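## Task

Slide or carry the green bin, and no other bin, to the bench edge closest to the arms. Then set the hook flat on the bench next to that bin with its handle sticking out past that edge. Every other object must finish resting on the same thing it rests on now. Nothing may depend on a robot to stay in place at the end: release everything and move the arms away.

## Robot and tools

Robots: three identical i2rt Big YAM arms named arm1, arm2 and arm3. Each has six revolute joints, a two-finger gripper and a wrist camera that sits on top of the hand and looks toward the fingertips when joints 1 and 6 are zero and the hand is level and forward. Reach is about 1.0 m from the joint 1 axis. Two fixed room cameras, room_a and room_b, also watch the bench.

Frame: one shared scene frame, origin on the floor, +z up. The hand point is midway between the fingertips; its z axis runs along the fingers and the fingers close along its y axis. Each arm's foot pose is not printed. Camera calibrations (K, distortion, world-to-camera transforms) are given and may be off by a few degrees and millimetres; wrist camera poses are derived from joint readings.

execute_actions(actions, cameras): actions is a list holding one action or nothing. An action is an object keyed by arm name (arm1, arm2, arm3); each arm entry holds "joints", a map from joint name to an absolute target (not an offset). Names and ranges: joint1_rad -2.879 to 2.879 (base yaw, positive counter-clockwise seen from above); joint2_rad 0 to 3.141 (shoulder, 0 is upper arm pointing back and level, positive raises then brings it forward); joint3_rad 0 to 3.019 (elbow, 0 folded, positive opens); joint4_rad -1.692 to 1.57 (hand pitch, positive tips fingers up); joint5_rad -1.57 to 1.57 (hand side swing, positive to the arm's right); joint6_rad -2.094 to 2.094 (hand roll, positive clockwise viewed from behind the hand). Angles in radians. gripper_m is the fingertip gap in metres, 0 to 0.093. Done-tolerances: ±0.045, 0.14, 0.09, 0.055, 0.03, 0.035 rad and ±0.003 m. You may list any subset of joints and arms; all start together. Omitted joints may still be pushing toward an earlier target. An unknown key or out-of-range number rejects the whole call and nothing moves. An action lasts at most 15 s. cameras: list of arm1_cam_wrist, arm2_cam_wrist, arm3_cam_wrist, room_a, room_b, or "all"; omitted or null gives all, [] gives none. The "pictures" line lists image order. An empty actions list just reports state and images.

wait(seconds): 0 to 10 s; commands nothing, returns state and images.
zoom_image(camera, region): region [x0, y0, x1, y1] in pixels of that camera's latest full image, origin top-left, at most 504 by 504.
read_manual(section): only "licences"; no motion.
finished_scene(scene): pass the current scene's integer number; irreversible; reports success and gives the next task. Replying with no tool call ends everything.

Result lines: joint_positions (current readings), joint torques (whole drive output per arm joint, with offsets and noise, nonzero even in free air). joint_status per commanded joint: done, "off_target" (stopped short, may still push), "contact_stop" or "time_out" (holds where it stopped; a timed-out joint may keep a nearby target and go on pushing, listed in on_its_own), "not_followed" after a "joint command not followed" line with a cause, meaning a self/inter-arm collision check held back the arm's joints (gripper still acts; the withheld targets may be retried later). on_its_own lists what the call did not command; "held at" is a joint's held target. "limit_stop_at_motor_heat" follows an OVER-TEMPERATURE FAULT; resend the target then. MOTOR HOT warns from 85 °C; at 100 °C that arm goes limp and falls. If a result reports a stop, the rest of your calls in that reply are skipped.

Sequence: look with the cameras, plan joint targets, approach above, descend, grip, move, place, open, retreat. Joints move at different speeds, so the path between postures can sweep wide; use intermediate postures. Tiny target changes may not move a joint.

Avoid: pushing objects off the bench or onto the floor (ends the scene); arms pressing hard on each other (ends the run) or hitting; the collision check ignores fingers, gripper housings and wrist cameras and can react late. The arms do not stop on contact and can push hard; to relieve a push, command the joint's reported position. Holding loads heats motors, even while you think, and a loaded joint sinks slowly. Drops, slips and slams are penalised. A loose object may be nudged now and then; recheck before finishing. At the end nothing may be held or propped by a robot.

Each tool is called as name([rows], argument=value, ...), one row to a line, values as JSON.

## Session

execute_actions(actions=[])

Scene clock: 0.00 s.
Joint torques (N m, as the arm reports them, + toward a larger angle): no reading
arm1.joint_positions: joint1_rad=-0.076 joint2_rad=+0.409 joint3_rad=+1.550 joint4_rad=-1.554 joint5_rad=-0.157 joint6_rad=+0.566 gripper_m=+0.094
arm1.joint_status: not commanded
arm1.hand: x=-0.9821 y=+0.0817 z=+1.2974 quat_wxyz=(-0.235, +0.400, -0.736, -0.493) (m; scene frame)
arm2.joint_positions: joint1_rad=-0.458 joint2_rad=+0.613 joint3_rad=+1.319 joint4_rad=-1.200 joint5_rad=-0.123 joint6_rad=-0.129 gripper_m=+0.094
arm2.joint_status: not commanded
arm2.hand: x=+0.1316 y=+0.2187 z=+1.2808 quat_wxyz=(-0.448, +0.475, -0.712, -0.260) (m; scene frame)
arm3.joint_positions: joint1_rad=+0.385 joint2_rad=+0.547 joint3_rad=+1.665 joint4_rad=-1.375 joint5_rad=-0.144 joint6_rad=+0.664 gripper_m=+0.094
arm3.joint_status: not commanded
arm3.hand: x=+0.8720 y=+0.1094 z=+1.3889 quat_wxyz=(-0.058, +0.551, -0.562, -0.615) (m; scene frame)
pictures: arm1_cam_wrist, arm2_cam_wrist, arm3_cam_wrist, room_a, room_b
Images, in order (width x height): arm1_cam_wrist 504x504, arm2_cam_wrist 504x504, arm3_cam_wrist 504x504, room_a 504x504, room_b 504x504.

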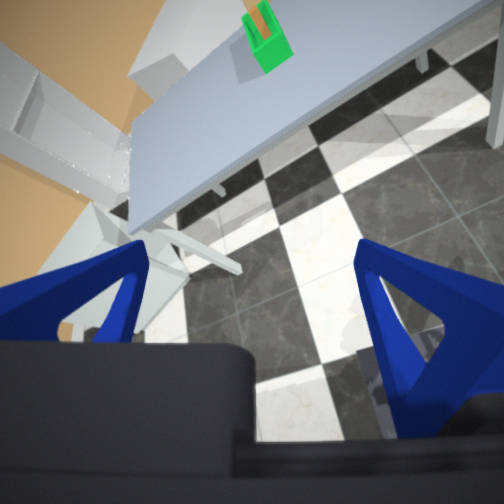

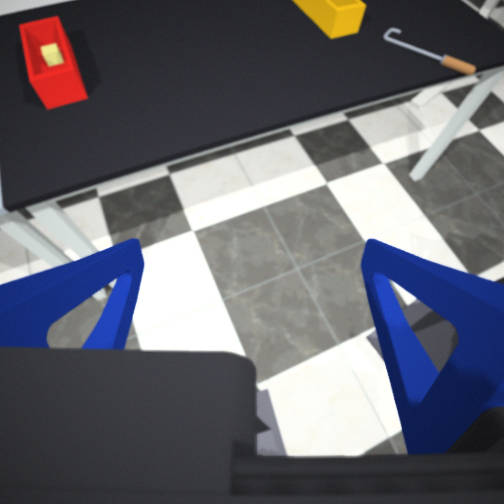

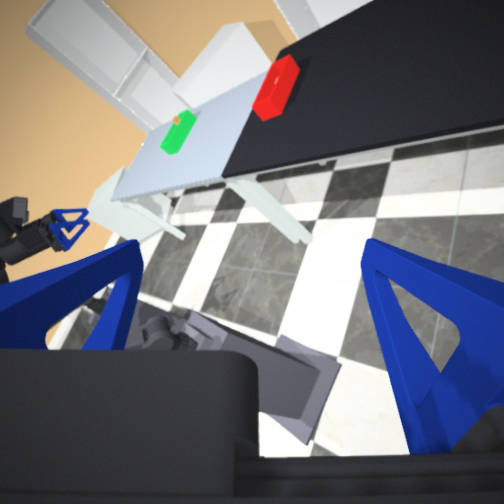

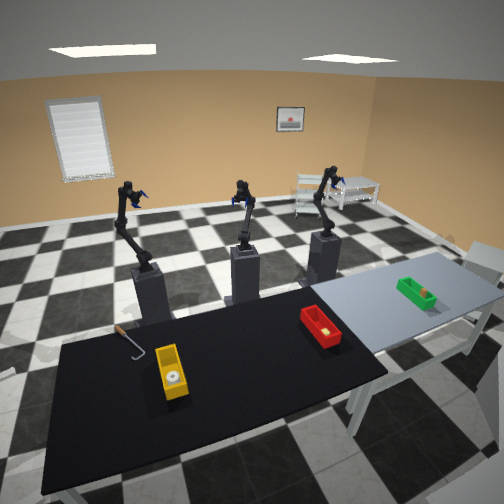

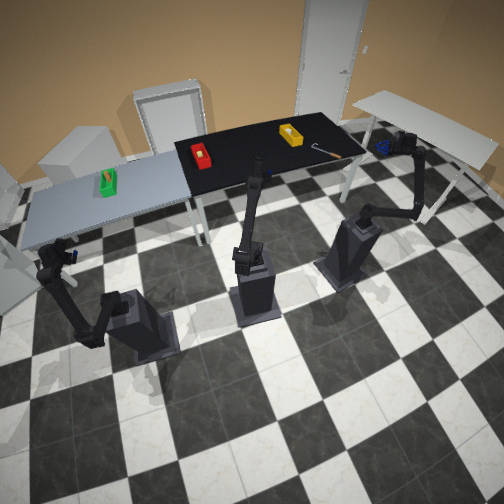

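zoom_image(camera="room_a", region=[80, 300, 240, 420])

zoom_image(camera="room_a", region=[280, 240, 504, 400])

zoom_image(camera="room_b", region=[260, 100, 380, 190])

zoom_image(camera="room_b", region=[10, 130, 230, 260])

Region (80, 300, 240, 420) of room_a's 504x504 image, scaled by 3.150, with more detail than that image has; it fills the top 378 rows of this view, and the rest is white.

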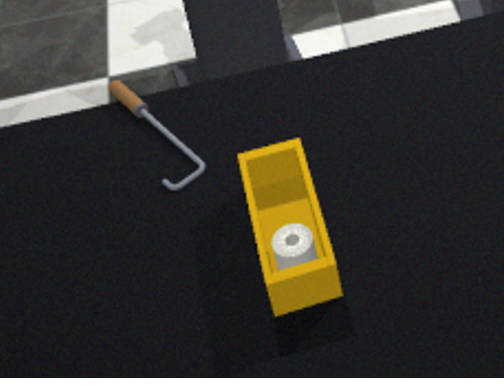

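Region (280, 240, 504, 400) of room_a's 504x504 image, scaled by 2.250, with more detail than that image has; it fills the top 360 rows of this view, and the rest is white.

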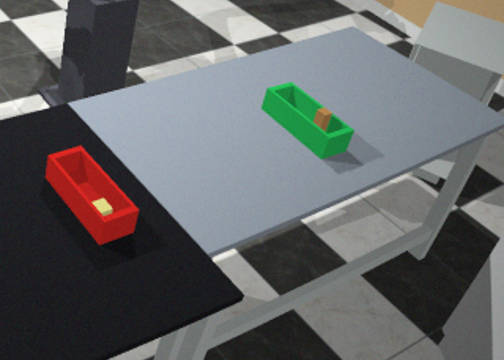

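Region (260, 100, 380, 190) of room_b's 504x504 image, scaled by 4.200, with more detail than that image has; it fills the top 378 rows of this view, and the rest is white.

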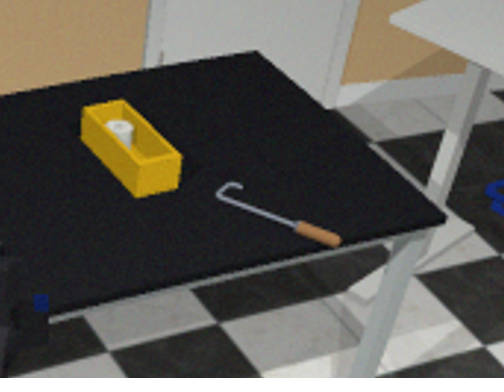

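Region (10, 130, 230, 260) of room_b's 504x504 image, scaled by 2.291, with more detail than that image has; it fills the top 298 rows of this view, and the rest is white.

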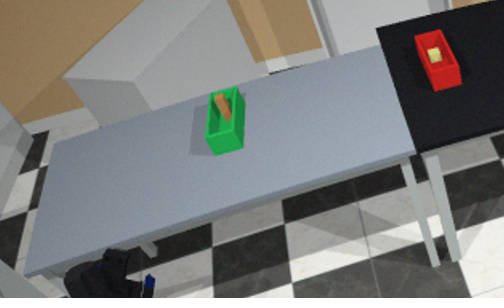

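execute_actions([
  {"arm3":{"joints":{"joint1_rad":-0.579,"joint2_rad":2.303,"joint3_rad":2.247,"joint4_rad":-0.991,"joint5_rad":-0.615,"joint6_rad":-0.785}}},
], cameras=["arm3_cam_wrist","room_a","room_b"])

Scene clock: 46.30 s.
Joint torques (N m, as the arm reports them, + toward a larger angle): arm1=[ 1.08  6.88  6.78  2.24  0.   -0.08] | arm2=[ 0.46 -0.14  9.58  1.67  0.07  0.03] | arm3=[  0.42 -27.51  14.68   1.13  -0.43   0.  ]
arm1.joint_positions: joint1_rad=-0.076 joint2_rad=+0.409 joint3_rad=+1.550 joint4_rad=-1.554 joint5_rad=-0.157 joint6_rad=+0.566 gripper_m=+0.094
arm1.joint_status: not commanded
arm1.hand: x=-0.9821 y=+0.0817 z=+1.2974 quat_wxyz=(-0.235, +0.400, -0.736, -0.493) (m; scene frame)
arm2.joint_positions: joint1_rad=-0.458 joint2_rad=+0.613 joint3_rad=+1.319 joint4_rad=-1.200 joint5_rad=-0.123 joint6_rad=-0.129 gripper_m=+0.094
arm2.joint_status: not commanded
arm2.hand: x=+0.1316 y=+0.2187 z=+1.2808 quat_wxyz=(-0.448, +0.475, -0.712, -0.260) (m; scene frame)
arm3.joint_positions: joint1_rad=-0.578 joint2_rad=+2.339 joint3_rad=+2.200 joint4_rad=-0.990 joint5_rad=-0.612 joint6_rad=-0.775 gripper_m=+0.094
arm3.joint_status: all done
arm3.hand: x=+1.2043 y=+0.7812 z=+0.8358 quat_wxyz=(-0.155, +0.797, -0.480, -0.333) (m; scene frame)
pictures: arm3_cam_wrist, room_a, room_b
camera_calibration (this result's frames):
arm3_cam_wrist: T_world_to_cam=[[0.866137, 0.494434, -0.0730875, -1.37158], [0.485484, -0.867029, -0.112098, 0.193255], [-0.118794, 0.0616092, -0.991006, 1.04355], [0, 0, 0, 1]] pos_world=[1.21812, 0.781419, 0.955581]
Images, in order (width x height): arm3_cam_wrist 504x504, room_a 504x504, room_b 504x504.

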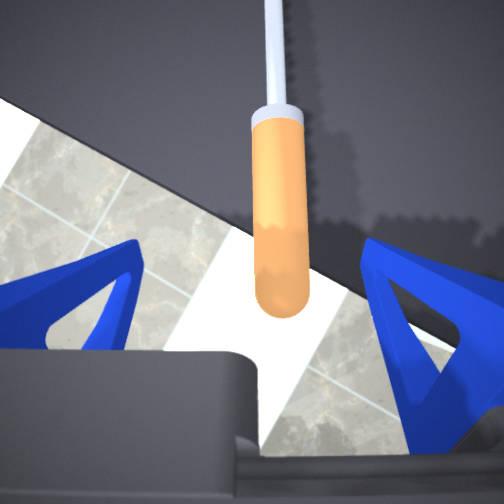

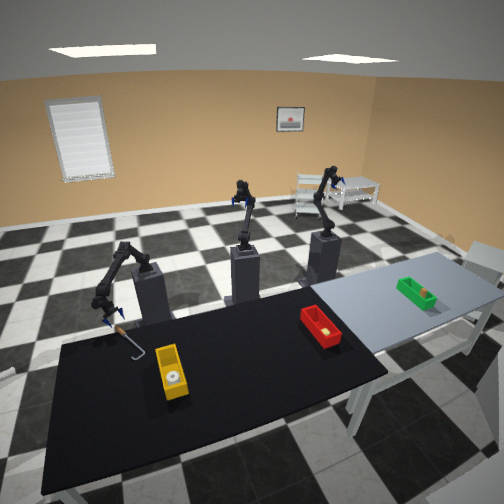

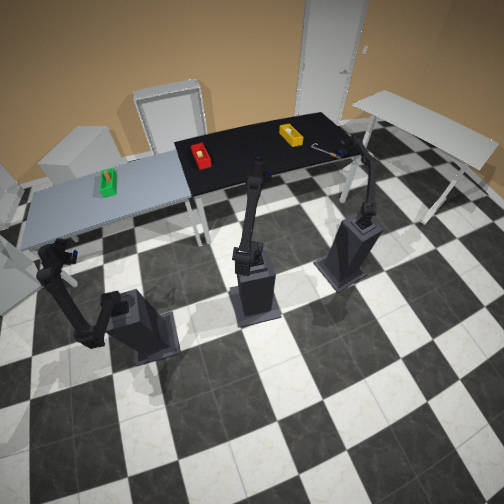

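execute_actions([
  {"arm3":{"joints":{"joint1_rad":-0.555,"joint2_rad":2.396,"joint3_rad":2.275,"joint4_rad":-0.828,"joint5_rad":-0.603,"joint6_rad":-0.765}}},
], cameras=["arm3_cam_wrist","room_a"])

Scene clock: 54.23 s.
Joint torques (N m, as the arm reports them, + toward a larger angle): arm1=[ 1.07  6.89  6.8   2.24  0.   -0.08] | arm2=[ 0.62 -0.3   9.54  1.61  0.06  0.03] | arm3=[  0.14 -23.01  15.6    2.17  -0.24   0.13]
arm1.joint_positions: joint1_rad=-0.076 joint2_rad=+0.409 joint3_rad=+1.550 joint4_rad=-1.554 joint5_rad=-0.157 joint6_rad=+0.566 gripper_m=+0.094
arm1.joint_status: not commanded
arm1.hand: x=-0.9821 y=+0.0817 z=+1.2974 quat_wxyz=(-0.235, +0.400, -0.736, -0.493) (m; scene frame)
arm2.joint_positions: joint1_rad=-0.458 joint2_rad=+0.613 joint3_rad=+1.319 joint4_rad=-1.200 joint5_rad=-0.123 joint6_rad=-0.129 gripper_m=+0.094
arm2.joint_status: not commanded
arm2.hand: x=+0.1316 y=+0.2187 z=+1.2808 quat_wxyz=(-0.448, +0.475, -0.712, -0.260) (m; scene frame)
arm3.joint_positions: joint1_rad=-0.555 joint2_rad=+2.379 joint3_rad=+2.216 joint4_rad=-0.845 joint5_rad=-0.606 joint6_rad=-0.774 gripper_m=+0.094
arm3.joint_status: all done
arm3.hand: x=+1.1991 y=+0.8145 z=+0.8261 quat_wxyz=(-0.207, +0.800, -0.450, -0.338) (m; scene frame)
pictures: arm3_cam_wrist, room_a
camera_calibration (this result's frames):
arm3_cam_wrist: T_world_to_cam=[[0.858151, 0.512637, 0.0279409, -1.47295], [0.508923, -0.842241, -0.17784, 0.229611], [-0.0676345, 0.166834, -0.983663, 0.878218], [0, 0, 0, 1]] pos_world=[1.20656, 0.801961, 0.94586]
Images, in order (width x height): arm3_cam_wrist 504x504, room_a 504x504.

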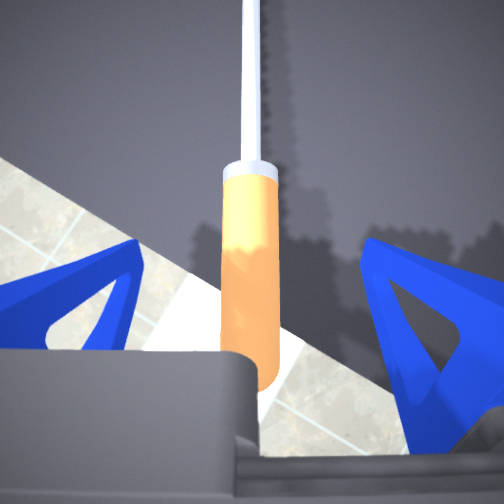

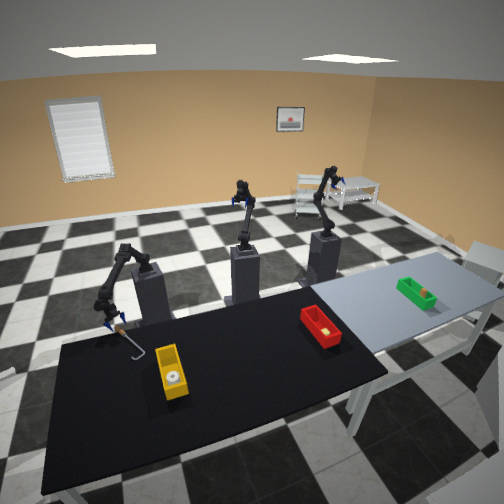

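execute_actions([
  {"arm3":{"joints":{"joint2_rad":2.44,"joint4_rad":-0.79}}},
], cameras=["arm3_cam_wrist","room_a"])

Scene clock: 57.93 s.
Joint torques (N m, as the arm reports them, + toward a larger angle): arm1=[ 1.05  6.87  6.79  2.23  0.   -0.07] | arm2=[ 0.56 -0.27  9.53  1.6   0.08  0.03] | arm3=[  1.05 -23.39  15.7    2.06  -0.21   0.18]
arm1.joint_positions: joint1_rad=-0.076 joint2_rad=+0.409 joint3_rad=+1.550 joint4_rad=-1.554 joint5_rad=-0.157 joint6_rad=+0.566 gripper_m=+0.094
arm1.joint_status: not commanded
arm1.hand: x=-0.9821 y=+0.0817 z=+1.2974 quat_wxyz=(-0.235, +0.400, -0.736, -0.493) (m; scene frame)
arm2.joint_positions: joint1_rad=-0.458 joint2_rad=+0.613 joint3_rad=+1.319 joint4_rad=-1.200 joint5_rad=-0.123 joint6_rad=-0.129 gripper_m=+0.094
arm2.joint_status: not commanded
arm2.hand: x=+0.1316 y=+0.2187 z=+1.2808 quat_wxyz=(-0.448, +0.475, -0.712, -0.260) (m; scene frame)
arm3.joint_positions: joint1_rad=-0.555 joint2_rad=+2.429 joint3_rad=+2.219 joint4_rad=-0.807 joint5_rad=-0.606 joint6_rad=-0.774 gripper_m=+0.094
arm3.joint_status: all done
arm3.hand: x=+1.2009 y=+0.8198 z=+0.7914 quat_wxyz=(-0.204, +0.800, -0.452, -0.338) (m; scene frame)
pictures: arm3_cam_wrist, room_a
camera_calibration (this result's frames):
arm3_cam_wrist: T_world_to_cam=[[0.858181, 0.512912, 0.0211363, -1.4711], [0.508425, -0.843541, -0.173038, 0.224803], [-0.0709238, 0.159244, -0.984688, 0.854324], [0, 0, 0, 1]] pos_world=[1.20877, 0.808132, 0.911236]
Images, in order (width x height): arm3_cam_wrist 504x504, room_a 504x504.

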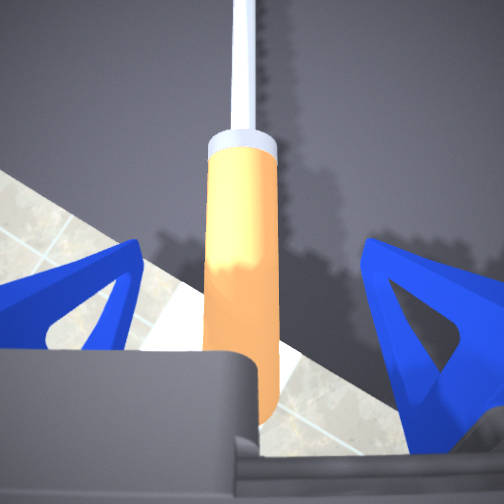

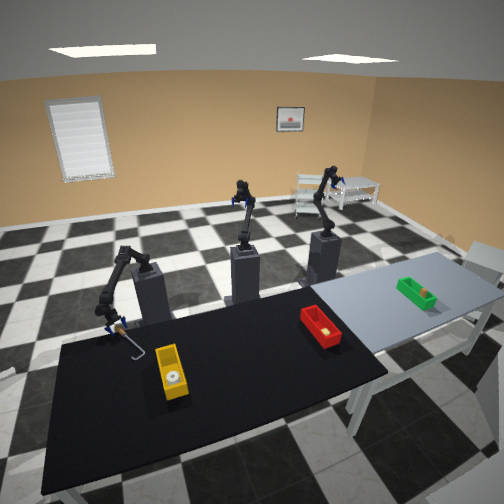

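execute_actions([
  {"arm3":{"joints":{"joint2_rad":2.456}}},
], cameras=["arm3_cam_wrist"])

execute_actions([
  {"arm3":{"joints":{"gripper_m":0.015}}},
], cameras=["arm3_cam_wrist"])

Scene clock: 62.43 s.
Joint torques (N m, as the arm reports them, + toward a larger angle): arm1=[ 1.07  6.86  6.79  2.24  0.01 -0.08] | arm2=[ 0.55 -0.15  9.62  1.64  0.06  0.03] | arm3=[  0.17 -21.94  15.41   2.14  -0.27   0.18]
arm1.joint_positions: joint1_rad=-0.076 joint2_rad=+0.409 joint3_rad=+1.550 joint4_rad=-1.554 joint5_rad=-0.157 joint6_rad=+0.566 gripper_m=+0.094
arm1.joint_status: not commanded
arm1.hand: x=-0.9821 y=+0.0817 z=+1.2974 quat_wxyz=(-0.235, +0.400, -0.736, -0.493) (m; scene frame)
arm2.joint_positions: joint1_rad=-0.458 joint2_rad=+0.613 joint3_rad=+1.319 joint4_rad=-1.200 joint5_rad=-0.123 joint6_rad=-0.129 gripper_m=+0.094
arm2.joint_status: not commanded
arm2.hand: x=+0.1316 y=+0.2187 z=+1.2808 quat_wxyz=(-0.448, +0.475, -0.712, -0.260) (m; scene frame)
arm3.joint_positions: joint1_rad=-0.555 joint2_rad=+2.430 joint3_rad=+2.219 joint4_rad=-0.807 joint5_rad=-0.606 joint6_rad=-0.774 gripper_m=+0.094
arm3.joint_status: all done
arm3.hand: x=+1.2008 y=+0.8197 z=+0.7899 quat_wxyz=(-0.203, +0.800, -0.452, -0.338) (m; scene frame)
pictures: arm3_cam_wrist
camera_calibration (this result's frames):
arm3_cam_wrist: T_world_to_cam=[[0.858184, 0.512968, 0.0195895, -1.46979], [0.508314, -0.843832, -0.171944, 0.223989], [-0.0716717, 0.157518, -0.984912, 0.855289], [0, 0, 0, 1]] pos_world=[1.2088, 0.808242, 0.90969]
Images, in order (width x height): arm3_cam_wrist 504x504.

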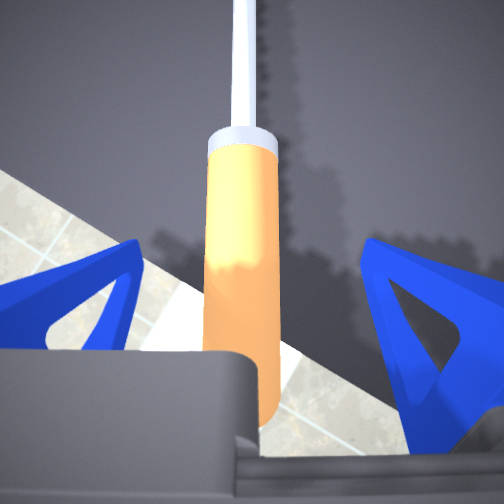

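Scene clock: 63.10 s.
Joint torques (N m, as the arm reports them, + toward a larger angle): arm1=[ 1.09  6.86  6.79  2.24  0.   -0.08] | arm2=[ 0.58 -0.34  9.62  1.66  0.07  0.05] | arm3=[  0.61 -22.56  15.29   2.25  -0.24   0.16]
arm1.joint_positions: joint1_rad=-0.076 joint2_rad=+0.409 joint3_rad=+1.550 joint4_rad=-1.554 joint5_rad=-0.157 joint6_rad=+0.566 gripper_m=+0.094
arm1.joint_status: not commanded
arm1.hand: x=-0.9821 y=+0.0817 z=+1.2974 quat_wxyz=(-0.235, +0.400, -0.736, -0.493) (m; scene frame)
arm2.joint_positions: joint1_rad=-0.458 joint2_rad=+0.613 joint3_rad=+1.319 joint4_rad=-1.200 joint5_rad=-0.123 joint6_rad=-0.129 gripper_m=+0.094
arm2.joint_status: not commanded
arm2.hand: x=+0.1316 y=+0.2187 z=+1.2808 quat_wxyz=(-0.448, +0.475, -0.712, -0.260) (m; scene frame)
arm3.joint_positions: joint1_rad=-0.555 joint2_rad=+2.432 joint3_rad=+2.219 joint4_rad=-0.805 joint5_rad=-0.605 joint6_rad=-0.772 gripper_m=+0.029
arm3.joint_status: gripper_m off_target (ended at +0.029, target +0.015)
arm3.hand: x=+1.2011 y=+0.8198 z=+0.7890 quat_wxyz=(-0.203, +0.800, -0.453, -0.337) (m; scene frame)
pictures: arm3_cam_wrist
camera_calibration (this result's frames):
arm3_cam_wrist: T_world_to_cam=[[0.859176, 0.511336, 0.0187712, -1.46923], [0.506635, -0.844992, -0.171199, 0.226204], [-0.0716786, 0.1566, -0.985058, 0.855272], [0, 0, 0, 1]] pos_world=[1.20903, 0.808476, 0.908797]
Images, in order (width x height): arm3_cam_wrist 504x504.

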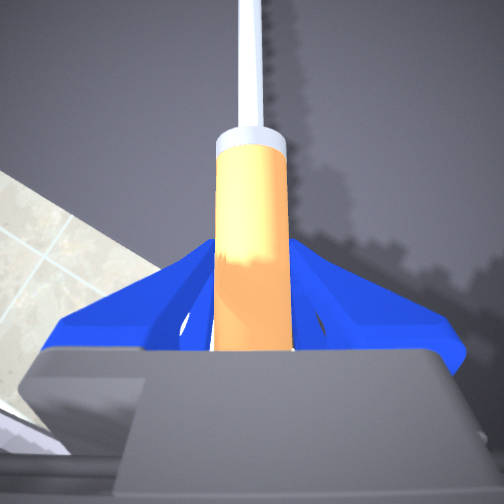

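execute_actions([
  {"arm3":{"joints":{"joint2_rad":2.17}}},
], cameras=["room_a"])

execute_actions([
  {"arm3":{"joints":{"joint1_rad":0.406,"joint3_rad":2.32,"joint4_rad":-0.646,"joint5_rad":0.389,"joint6_rad":0.404}},"arm2":{"joints":{"joint1_rad":0.0}}},
], cameras=["room_a"])

execute_actions([
  {"arm3":{"joints":{"joint2_rad":2.45}}},
], cameras=["arm3_cam_wrist","room_a","room_b"])

Scene clock: 73.53 s.
Joint torques (N m, as the arm reports them, + toward a larger angle): arm1=[ 1.05  6.87  6.79  2.23  0.   -0.08] | arm2=[ 0.65 -0.19  9.58  1.66  0.07  0.02] | arm3=[  0.4  -24.95  15.87   2.33  -0.54   0.13]
arm1.joint_positions: joint1_rad=-0.076 joint2_rad=+0.409 joint3_rad=+1.550 joint4_rad=-1.554 joint5_rad=-0.157 joint6_rad=+0.566 gripper_m=+0.094
arm1.joint_status: not commanded
arm1.hand: x=-0.9821 y=+0.0817 z=+1.2974 quat_wxyz=(-0.235, +0.400, -0.736, -0.493) (m; scene frame)
arm2.joint_positions: joint1_rad=-0.458 joint2_rad=+0.613 joint3_rad=+1.319 joint4_rad=-1.200 joint5_rad=-0.123 joint6_rad=-0.129 gripper_m=+0.094
arm2.joint_status: not commanded
arm2.hand: x=+0.1316 y=+0.2187 z=+1.2808 quat_wxyz=(-0.448, +0.475, -0.712, -0.260) (m; scene frame)
arm3.joint_positions: joint1_rad=-0.555 joint2_rad=+2.197 joint3_rad=+2.219 joint4_rad=-0.805 joint5_rad=-0.593 joint6_rad=-0.771 gripper_m=+0.029
arm3.joint_status: all done
arm3.hand: x=+1.2019 y=+0.8119 z=+0.9798 quat_wxyz=(-0.310, +0.788, -0.408, -0.342) (m; scene frame)
pictures: room_a
Images, in order (width x height): room_a 504x504.

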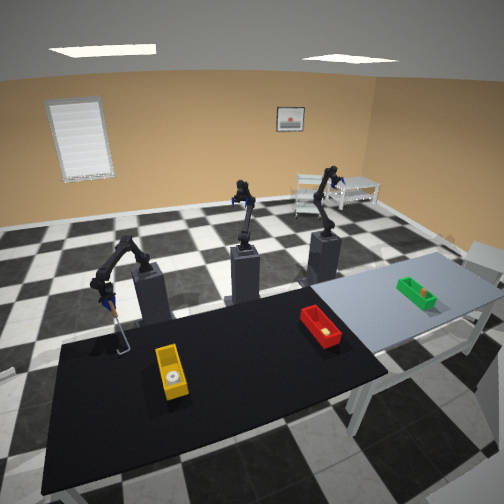

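Scene clock: 76.70 s.
Joint torques (N m, as the arm reports them, + toward a larger angle): arm1=[ 1.07  6.89  6.79  2.24  0.   -0.08] | arm2=[ 0.88 -0.31  9.56  1.65  0.08  0.05] | arm3=[ -0.12 -26.    19.52   3.34   0.27   0.16]
arm1.joint_positions: joint1_rad=-0.076 joint2_rad=+0.409 joint3_rad=+1.550 joint4_rad=-1.554 joint5_rad=-0.157 joint6_rad=+0.566 gripper_m=+0.094
arm1.joint_status: not commanded
arm1.hand: x=-0.9821 y=+0.0817 z=+1.2974 quat_wxyz=(-0.235, +0.400, -0.736, -0.493) (m; scene frame)
arm2.joint_positions: joint1_rad=-0.004 joint2_rad=+0.613 joint3_rad=+1.319 joint4_rad=-1.200 joint5_rad=-0.123 joint6_rad=-0.129 gripper_m=+0.094
arm2.joint_status: all done
arm2.hand: x=+0.0204 y=+0.2519 z=+1.2808 quat_wxyz=(-0.378, +0.623, -0.587, -0.353) (m; scene frame)
arm3.joint_positions: joint1_rad=+0.413 joint2_rad=+2.202 joint3_rad=+2.225 joint4_rad=-0.677 joint5_rad=+0.386 joint6_rad=+0.393 gripper_m=+0.029
arm3.joint_status: joint3_rad time_out (moved +0.006 of +0.101); the others done
arm3.on_its_own: joint3_rad reads +2.225 and still pushes toward +2.320 since a time_out
arm3.hand: x=+0.5530 y=+0.7767 z=+0.9951 quat_wxyz=(-0.296, +0.614, -0.632, -0.368) (m; scene frame)
pictures: room_a
Images, in order (width x height): room_a 504x504.

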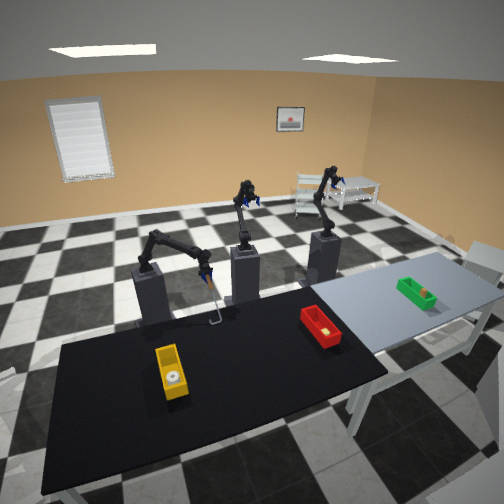

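not run: a stop came earlier in this reply.

execute_actions([
  {"arm3":{"joints":{"joint2_rad":2.40,"joint3_rad":2.29,"joint4_rad":-0.6}}},
], cameras=["arm3_cam_wrist","room_a","room_b","arm2_cam_wrist"])

Scene clock: 82.80 s.
Joint torques (N m, as the arm reports them, + toward a larger angle): arm1=[ 1.07  6.9   6.79  2.24  0.   -0.07] | arm2=[ 1.07 -0.1   9.58  1.58  0.08  0.04] | arm3=[  0.6  -27.94  14.67   2.22   0.18   0.18]
arm1.joint_positions: joint1_rad=-0.076 joint2_rad=+0.409 joint3_rad=+1.550 joint4_rad=-1.554 joint5_rad=-0.157 joint6_rad=+0.566 gripper_m=+0.094
arm1.joint_status: not commanded
arm1.hand: x=-0.9821 y=+0.0817 z=+1.2974 quat_wxyz=(-0.235, +0.400, -0.736, -0.493) (m; scene frame)
arm2.joint_positions: joint1_rad=-0.004 joint2_rad=+0.613 joint3_rad=+1.319 joint4_rad=-1.200 joint5_rad=-0.123 joint6_rad=-0.129 gripper_m=+0.094
arm2.joint_status: not commanded
arm2.hand: x=+0.0204 y=+0.2519 z=+1.2808 quat_wxyz=(-0.378, +0.623, -0.587, -0.353) (m; scene frame)
arm3.joint_positions: joint1_rad=+0.412 joint2_rad=+2.430 joint3_rad=+2.248 joint4_rad=-0.611 joint5_rad=+0.390 joint6_rad=+0.394 gripper_m=+0.029
arm3.joint_status: all done
arm3.hand: x=+0.5396 y=+0.8008 z=+0.8239 quat_wxyz=(-0.285, +0.643, -0.642, -0.307) (m; scene frame)
pictures: arm2_cam_wrist, arm3_cam_wrist, room_a, room_b
camera_calibration (this result's frames):
arm2_cam_wrist: T_world_to_cam=[[0.998757, 0.0223214, 0.0445599, -0.0832329], [0.0395476, -0.899054, -0.436047, 0.785747], [0.0303286, 0.437268, -0.89882, 1.15941], [0, 0, 0, 1]] pos_world=[0.0168918, 0.201314, 1.38843]
arm3_cam_wrist: T_world_to_cam=[[0.999461, 0.0179878, -0.0274776, -0.534381], [0.0113615, -0.974383, -0.224607, 0.966128], [-0.0308138, 0.224173, -0.974062, 0.759967], [0, 0, 0, 1]] pos_world=[0.546533, 0.780627, 0.94257]
Images, in order (width x height): arm2_cam_wrist 504x504, arm3_cam_wrist 504x504, room_a 504x504, room_b 504x504.

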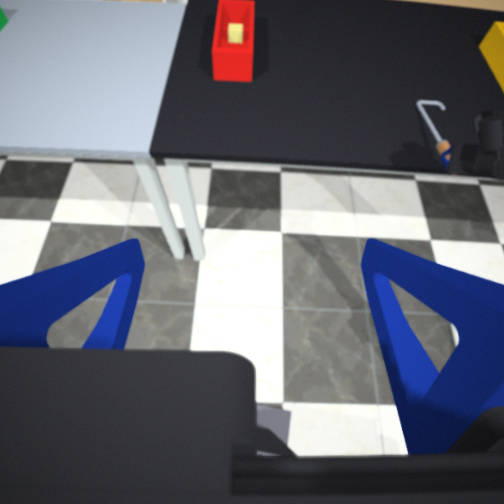

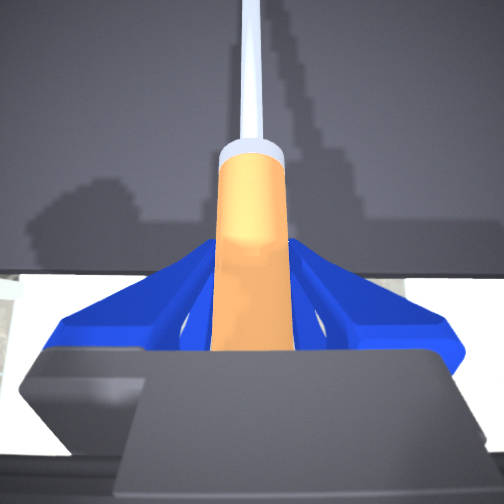

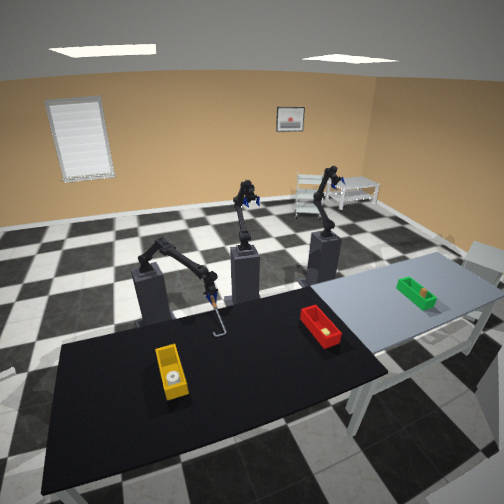

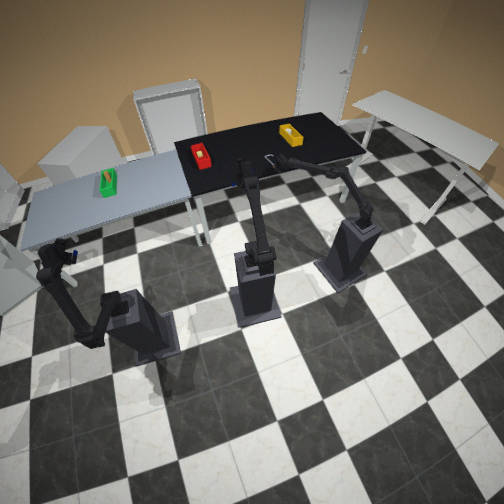

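execute_actions([
  {"arm3":{"joints":{"joint2_rad":2.475}}},
], cameras=["arm3_cam_wrist"])

Scene clock: 86.23 s.
Joint torques (N m, as the arm reports them, + toward a larger angle): arm1=[ 1.1   6.88  6.78  2.24  0.   -0.08] | arm2=[ 0.92 -0.28  9.62  1.64  0.08  0.03] | arm3=[ -0.48 -23.47  14.41   2.14   0.2    0.15]
arm1.joint_positions: joint1_rad=-0.076 joint2_rad=+0.409 joint3_rad=+1.550 joint4_rad=-1.554 joint5_rad=-0.157 joint6_rad=+0.566 gripper_m=+0.094
arm1.joint_status: not commanded
arm1.hand: x=-0.9821 y=+0.0817 z=+1.2974 quat_wxyz=(-0.235, +0.400, -0.736, -0.493) (m; scene frame)
arm2.joint_positions: joint1_rad=-0.004 joint2_rad=+0.613 joint3_rad=+1.319 joint4_rad=-1.200 joint5_rad=-0.123 joint6_rad=-0.129 gripper_m=+0.094
arm2.joint_status: not commanded
arm2.hand: x=+0.0204 y=+0.2519 z=+1.2808 quat_wxyz=(-0.378, +0.623, -0.587, -0.353) (m; scene frame)
arm3.joint_positions: joint1_rad=+0.412 joint2_rad=+2.457 joint3_rad=+2.248 joint4_rad=-0.611 joint5_rad=+0.390 joint6_rad=+0.394 gripper_m=+0.029
arm3.joint_status: all done
arm3.hand: x=+0.5401 y=+0.7999 z=+0.8003 quat_wxyz=(-0.282, +0.648, -0.643, -0.295) (m; scene frame)
pictures: arm3_cam_wrist
camera_calibration (this result's frames):
arm3_cam_wrist: T_world_to_cam=[[0.999755, 0.0172902, -0.0137885, -0.546106], [0.0141502, -0.979283, -0.202, 0.944269], [-0.0169955, 0.201755, -0.979289, 0.751876], [0, 0, 0, 1]] pos_world=[0.545389, 0.782454, 0.919516]
Images, in order (width x height): arm3_cam_wrist 504x504.

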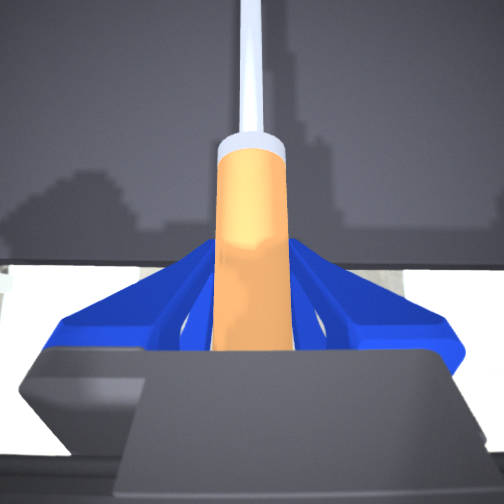

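execute_actions([
  {"arm3":{"joints":{"joint2_rad":2.505}}},
], cameras=["arm3_cam_wrist"])

execute_actions([
  {"arm3":{"joints":{"gripper_m":0.09}}},
], cameras=["arm3_cam_wrist"])

Scene clock: 89.50 s.
Joint torques (N m, as the arm reports them, + toward a larger angle): arm1=[ 1.05  6.85  6.79  2.23  0.   -0.08] | arm2=[ 0.95 -0.28  9.59  1.69  0.06  0.03] | arm3=[ -0.82 -22.8   14.54   2.03   0.09   0.1 ]
arm1.joint_positions: joint1_rad=-0.076 joint2_rad=+0.409 joint3_rad=+1.550 joint4_rad=-1.554 joint5_rad=-0.157 joint6_rad=+0.566 gripper_m=+0.094
arm1.joint_status: not commanded
arm1.hand: x=-0.9821 y=+0.0817 z=+1.2974 quat_wxyz=(-0.235, +0.400, -0.736, -0.493) (m; scene frame)
arm2.joint_positions: joint1_rad=-0.004 joint2_rad=+0.613 joint3_rad=+1.319 joint4_rad=-1.200 joint5_rad=-0.123 joint6_rad=-0.129 gripper_m=+0.094
arm2.joint_status: not commanded
arm2.hand: x=+0.0204 y=+0.2519 z=+1.2808 quat_wxyz=(-0.378, +0.623, -0.587, -0.353) (m; scene frame)
arm3.joint_positions: joint1_rad=+0.413 joint2_rad=+2.472 joint3_rad=+2.248 joint4_rad=-0.607 joint5_rad=+0.391 joint6_rad=+0.396 gripper_m=+0.029
arm3.joint_status: all done
arm3.hand: x=+0.5402 y=+0.7997 z=+0.7880 quat_wxyz=(-0.281, +0.649, -0.644, -0.290) (m; scene frame)
pictures: arm3_cam_wrist
camera_calibration (this result's frames):
arm3_cam_wrist: T_world_to_cam=[[0.999846, 0.0155114, -0.00824604, -0.5493], [0.0136257, -0.981048, -0.193287, 0.936364], [-0.0110879, 0.193145, -0.981108, 0.745057], [0, 0, 0, 1]] pos_world=[0.544718, 0.783234, 0.907439]
Images, in order (width x height): arm3_cam_wrist 504x504.

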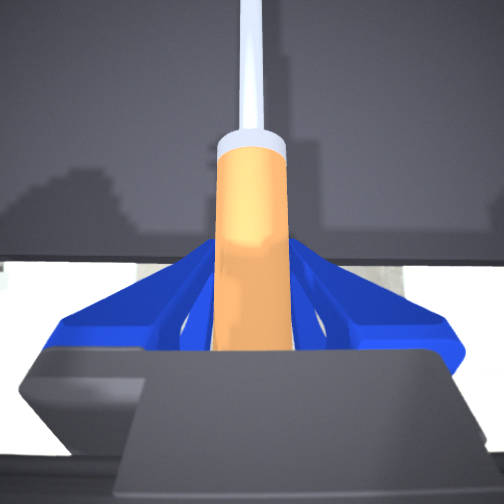

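Scene clock: 90.23 s.
Joint torques (N m, as the arm reports them, + toward a larger angle): arm1=[ 1.08  6.85  6.79  2.24  0.   -0.07] | arm2=[0.87 0.01 9.56 1.65 0.07 0.03] | arm3=[ -0.25 -23.47  14.43   1.78   0.15   0.13]
arm1.joint_positions: joint1_rad=-0.076 joint2_rad=+0.409 joint3_rad=+1.550 joint4_rad=-1.554 joint5_rad=-0.157 joint6_rad=+0.566 gripper_m=+0.094
arm1.joint_status: not commanded
arm1.hand: x=-0.9821 y=+0.0817 z=+1.2974 quat_wxyz=(-0.235, +0.400, -0.736, -0.493) (m; scene frame)
arm2.joint_positions: joint1_rad=-0.004 joint2_rad=+0.613 joint3_rad=+1.319 joint4_rad=-1.200 joint5_rad=-0.123 joint6_rad=-0.129 gripper_m=+0.094
arm2.joint_status: not commanded
arm2.hand: x=+0.0204 y=+0.2519 z=+1.2808 quat_wxyz=(-0.378, +0.623, -0.587, -0.353) (m; scene frame)
arm3.joint_positions: joint1_rad=+0.412 joint2_rad=+2.483 joint3_rad=+2.248 joint4_rad=-0.607 joint5_rad=+0.391 joint6_rad=+0.396 gripper_m=+0.090
arm3.joint_status: all done
arm3.hand: x=+0.5412 y=+0.7993 z=+0.7781 quat_wxyz=(-0.280, +0.651, -0.645, -0.285) (m; scene frame)
pictures: arm3_cam_wrist
camera_calibration (this result's frames):
arm3_cam_wrist: T_world_to_cam=[[0.999889, 0.0147089, -0.00232355, -0.554372], [0.014032, -0.982887, -0.183675, 0.927861], [-0.00498545, 0.183623, -0.982984, 0.741145], [0, 0, 0, 1]] pos_world=[0.544986, 0.784045, 0.897671]
Images, in order (width x height): arm3_cam_wrist 504x504.

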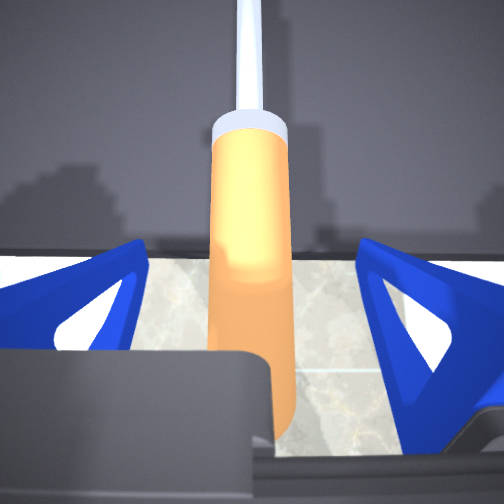

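execute_actions([
  {"arm3":{"joints":{"joint2_rad":1.2}}},
], cameras=[])

execute_actions([
  {"arm3":{"joints":{"joint1_rad":-0.4,"joint2_rad":0.6,"joint3_rad":1.5}},"arm2":{"joints":{"joint1_rad":-0.567,"joint2_rad":2.54,"joint3_rad":2.46,"joint4_rad":-0.165,"joint5_rad":-0.655,"joint6_rad":-0.283}}},
], cameras=["arm2_cam_wrist","room_a"])

Scene clock: 99.17 s.
Joint torques (N m, as the arm reports them, + toward a larger angle): arm1=[ 1.09  6.9   6.8   2.24  0.   -0.07] | arm2=[1.07 0.04 9.57 1.63 0.09 0.04] | arm3=[-0.43 -4.01  7.88  1.6  -0.08  0.13]
arm1.joint_positions: joint1_rad=-0.076 joint2_rad=+0.409 joint3_rad=+1.550 joint4_rad=-1.554 joint5_rad=-0.157 joint6_rad=+0.566 gripper_m=+0.094
arm1.joint_status: not commanded
arm1.hand: x=-0.9821 y=+0.0817 z=+1.2974 quat_wxyz=(-0.235, +0.400, -0.736, -0.493) (m; scene frame)
arm2.joint_positions: joint1_rad=-0.004 joint2_rad=+0.613 joint3_rad=+1.319 joint4_rad=-1.200 joint5_rad=-0.123 joint6_rad=-0.129 gripper_m=+0.094
arm2.joint_status: not commanded
arm2.hand: x=+0.0204 y=+0.2519 z=+1.2808 quat_wxyz=(-0.378, +0.623, -0.587, -0.353) (m; scene frame)
arm3.joint_positions: joint1_rad=+0.411 joint2_rad=+1.209 joint3_rad=+2.270 joint4_rad=-0.599 joint5_rad=+0.389 joint6_rad=+0.396 gripper_m=+0.090
arm3.joint_status: all done
arm3.hand: x=+0.8365 y=+0.3293 z=+1.6705 quat_wxyz=(-0.350, +0.282, -0.457, -0.768) (m; scene frame)
pictures: none
No camera images: the call's "cameras" was empty. Leave "cameras" out to get every camera's image.

Scene clock: 101.47 s.
Joint torques (N m, as the arm reports them, + toward a larger angle): arm1=[ 1.07  6.88  6.8   2.25  0.   -0.08] | arm2=[  0.99 -32.37  13.24   2.03  -0.11  -0.06] | arm3=[-0.35  2.18  8.64  1.85 -0.11  0.15]
arm1.joint_positions: joint1_rad=-0.076 joint2_rad=+0.409 joint3_rad=+1.550 joint4_rad=-1.554 joint5_rad=-0.157 joint6_rad=+0.566 gripper_m=+0.094
arm1.joint_status: not commanded
arm1.hand: x=-0.9821 y=+0.0817 z=+1.2974 quat_wxyz=(-0.235, +0.400, -0.736, -0.493) (m; scene frame)
arm2.joint_positions: joint1_rad=-0.569 joint2_rad=+2.543 joint3_rad=+2.418 joint4_rad=-0.179 joint5_rad=-0.652 joint6_rad=-0.273 gripper_m=+0.094
arm2.joint_status: all done
arm2.hand: x=+0.5461 y=+0.7879 z=+0.9260 quat_wxyz=(-0.464, +0.569, -0.540, -0.411) (m; scene frame)
arm3.joint_positions: joint1_rad=-0.396 joint2_rad=+0.608 joint3_rad=+1.490 joint4_rad=-0.600 joint5_rad=+0.390 joint6_rad=+0.396 gripper_m=+0.090
arm3.joint_status: all done
arm3.hand: x=+1.0804 y=+0.1962 z=+1.4835 quat_wxyz=(-0.599, +0.119, -0.596, -0.522) (m; scene frame)
pictures: arm2_cam_wrist, room_a
camera_calibration (this result's frames):
arm2_cam_wrist: T_world_to_cam=[[0.997401, -0.0138734, 0.0707089, -0.59942], [0.0349678, -0.76481, -0.643306, 1.18084], [0.0630037, 0.644106, -0.762337, 0.282951], [0, 0, 0, 1]] pos_world=[0.538744, 0.712551, 1.01773]
Images, in order (width x height): arm2_cam_wrist 504x504, room_a 504x504.

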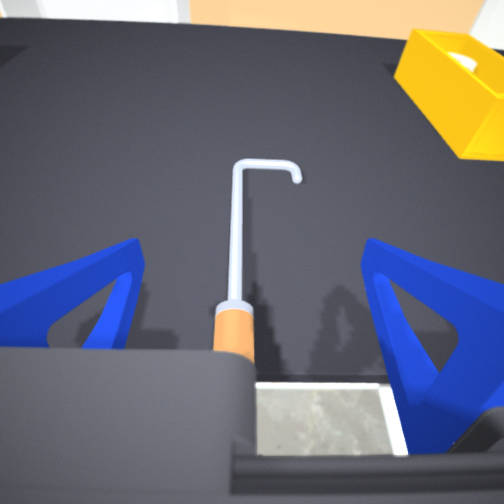

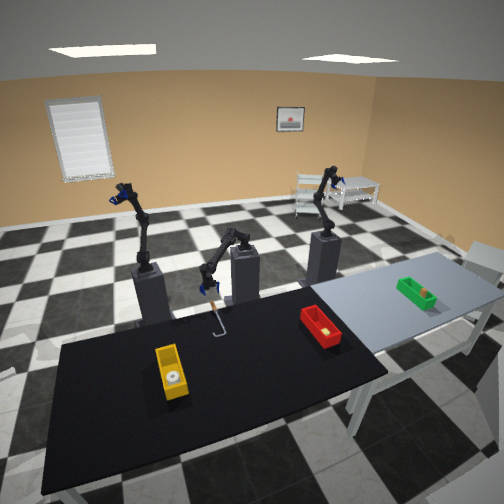

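execute_actions([
  {"arm2":{"joints":{"joint2_rad":2.675}}},
], cameras=["arm2_cam_wrist","room_a"])

Scene clock: 106.03 s.
Joint torques (N m, as the arm reports them, + toward a larger angle): arm1=[ 1.05  6.89  6.79  2.24  0.   -0.07] | arm2=[  1.05 -31.6   12.55   1.74  -0.15  -0.07] | arm3=[-0.13  1.62  8.33  1.81 -0.12  0.12]
arm1.joint_positions: joint1_rad=-0.076 joint2_rad=+0.409 joint3_rad=+1.550 joint4_rad=-1.554 joint5_rad=-0.157 joint6_rad=+0.566 gripper_m=+0.094
arm1.joint_status: not commanded
arm1.hand: x=-0.9821 y=+0.0817 z=+1.2974 quat_wxyz=(-0.235, +0.400, -0.736, -0.493) (m; scene frame)
arm2.joint_positions: joint1_rad=-0.569 joint2_rad=+2.663 joint3_rad=+2.423 joint4_rad=-0.175 joint5_rad=-0.653 joint6_rad=-0.273 gripper_m=+0.094
arm2.joint_status: all done
arm2.hand: x=+0.5462 y=+0.7887 z=+0.8177 quat_wxyz=(-0.420, +0.573, -0.573, -0.409) (m; scene frame)
arm3.joint_positions: joint1_rad=-0.396 joint2_rad=+0.608 joint3_rad=+1.490 joint4_rad=-0.600 joint5_rad=+0.390 joint6_rad=+0.396 gripper_m=+0.090
arm3.joint_status: not commanded
arm3.hand: x=+1.0804 y=+0.1962 z=+1.4835 quat_wxyz=(-0.599, +0.119, -0.596, -0.522) (m; scene frame)
pictures: arm2_cam_wrist, room_a
camera_calibration (this result's frames):
arm2_cam_wrist: T_world_to_cam=[[0.999951, -0.00988875, -0.00072264, -0.537984], [-0.00848904, -0.816194, -0.577715, 1.12238], [0.00512307, 0.577693, -0.816238, 0.327952], [0, 0, 0, 1]] pos_world=[0.545805, 0.721302, 0.915712]
Images, in order (width x height): arm2_cam_wrist 504x504, room_a 504x504.

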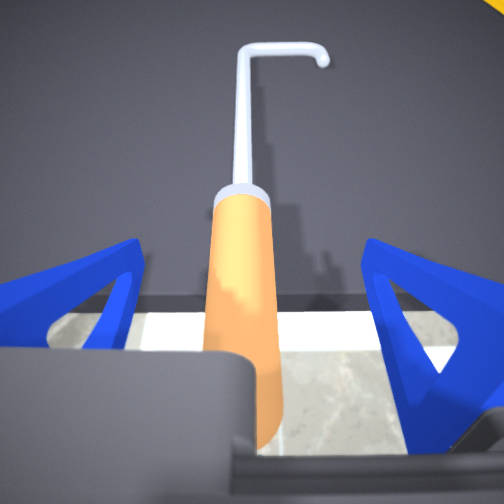

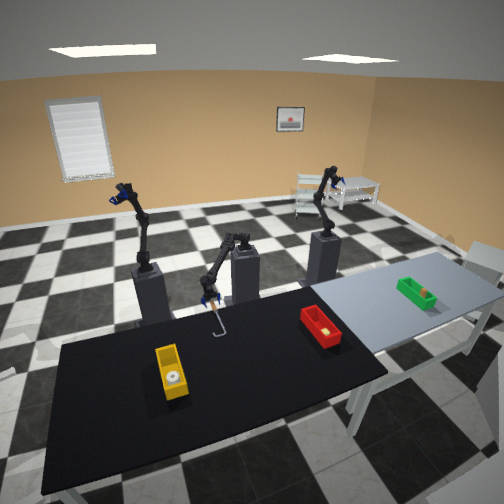

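execute_actions([
  {"arm2":{"joints":{"joint2_rad":2.712}}},
], cameras=["arm2_cam_wrist"])

Scene clock: 108.50 s.
Joint torques (N m, as the arm reports them, + toward a larger angle): arm1=[ 1.05  6.87  6.8   2.24  0.   -0.08] | arm2=[  0.95 -27.99  12.48   1.76  -0.16  -0.07] | arm3=[ 0.04  1.97  8.36  1.87 -0.15  0.08]
arm1.joint_positions: joint1_rad=-0.076 joint2_rad=+0.409 joint3_rad=+1.550 joint4_rad=-1.554 joint5_rad=-0.157 joint6_rad=+0.566 gripper_m=+0.094
arm1.joint_status: not commanded
arm1.hand: x=-0.9821 y=+0.0817 z=+1.2974 quat_wxyz=(-0.235, +0.400, -0.736, -0.493) (m; scene frame)
arm2.joint_positions: joint1_rad=-0.569 joint2_rad=+2.664 joint3_rad=+2.423 joint4_rad=-0.175 joint5_rad=-0.653 joint6_rad=-0.273 gripper_m=+0.094
arm2.joint_status: all done
arm2.hand: x=+0.5462 y=+0.7887 z=+0.8170 quat_wxyz=(-0.419, +0.573, -0.573, -0.409) (m; scene frame)
arm3.joint_positions: joint1_rad=-0.396 joint2_rad=+0.608 joint3_rad=+1.490 joint4_rad=-0.600 joint5_rad=+0.390 joint6_rad=+0.396 gripper_m=+0.090
arm3.joint_status: not commanded
arm3.hand: x=+1.0804 y=+0.1962 z=+1.4835 quat_wxyz=(-0.599, +0.119, -0.596, -0.522) (m; scene frame)
pictures: arm2_cam_wrist
camera_calibration (this result's frames):
arm2_cam_wrist: T_world_to_cam=[[0.99995, -0.00988709, -0.00121348, -0.537555], [-0.008774, -0.816529, -0.577238, 1.12197], [0.00471636, 0.57722, -0.816575, 0.32826], [0, 0, 0, 1]] pos_world=[0.545824, 0.721327, 0.91504]
Images, in order (width x height): arm2_cam_wrist 504x504.

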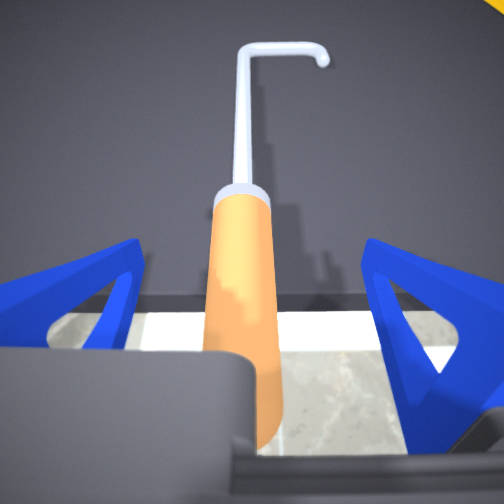

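execute_actions([
  {"arm2":{"joints":{"joint2_rad":2.74}}},
], cameras=["arm2_cam_wrist"])

Scene clock: 111.17 s.
Joint torques (N m, as the arm reports them, + toward a larger angle): arm1=[ 1.06  6.84  6.79  2.24  0.   -0.07] | arm2=[  1.02 -27.97  12.45   1.73  -0.17  -0.04] | arm3=[-0.78  2.34  8.53  1.78 -0.11  0.04]
arm1.joint_positions: joint1_rad=-0.076 joint2_rad=+0.409 joint3_rad=+1.550 joint4_rad=-1.554 joint5_rad=-0.157 joint6_rad=+0.566 gripper_m=+0.094
arm1.joint_status: not commanded
arm1.hand: x=-0.9821 y=+0.0817 z=+1.2974 quat_wxyz=(-0.235, +0.400, -0.736, -0.493) (m; scene frame)
arm2.joint_positions: joint1_rad=-0.572 joint2_rad=+2.696 joint3_rad=+2.423 joint4_rad=-0.174 joint5_rad=-0.653 joint6_rad=-0.276 gripper_m=+0.094
arm2.joint_status: all done
arm2.hand: x=+0.5465 y=+0.7857 z=+0.7872 quat_wxyz=(-0.407, +0.574, -0.583, -0.406) (m; scene frame)
arm3.joint_positions: joint1_rad=-0.396 joint2_rad=+0.608 joint3_rad=+1.490 joint4_rad=-0.600 joint5_rad=+0.390 joint6_rad=+0.396 gripper_m=+0.090
arm3.joint_status: not commanded
arm3.hand: x=+1.0804 y=+0.1962 z=+1.4835 quat_wxyz=(-0.599, +0.119, -0.596, -0.522) (m; scene frame)
pictures: arm2_cam_wrist
camera_calibration (this result's frames):
arm2_cam_wrist: T_world_to_cam=[[0.999742, -0.0119317, -0.0193169, -0.521969], [-0.0206723, -0.830193, -0.557093, 1.10379], [-0.00938968, 0.557349, -0.830226, 0.33971], [0, 0, 0, 1]] pos_world=[0.547842, 0.720797, 0.886869]
Images, in order (width x height): arm2_cam_wrist 504x504.

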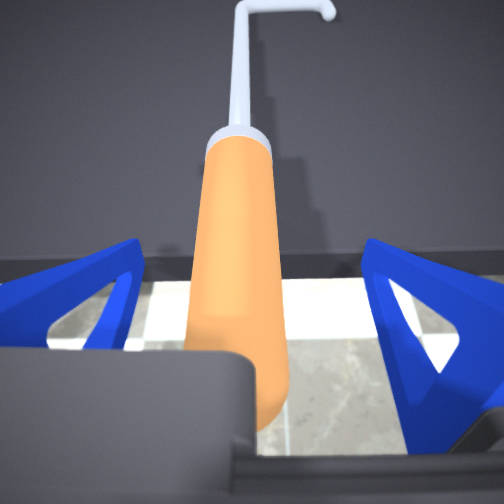

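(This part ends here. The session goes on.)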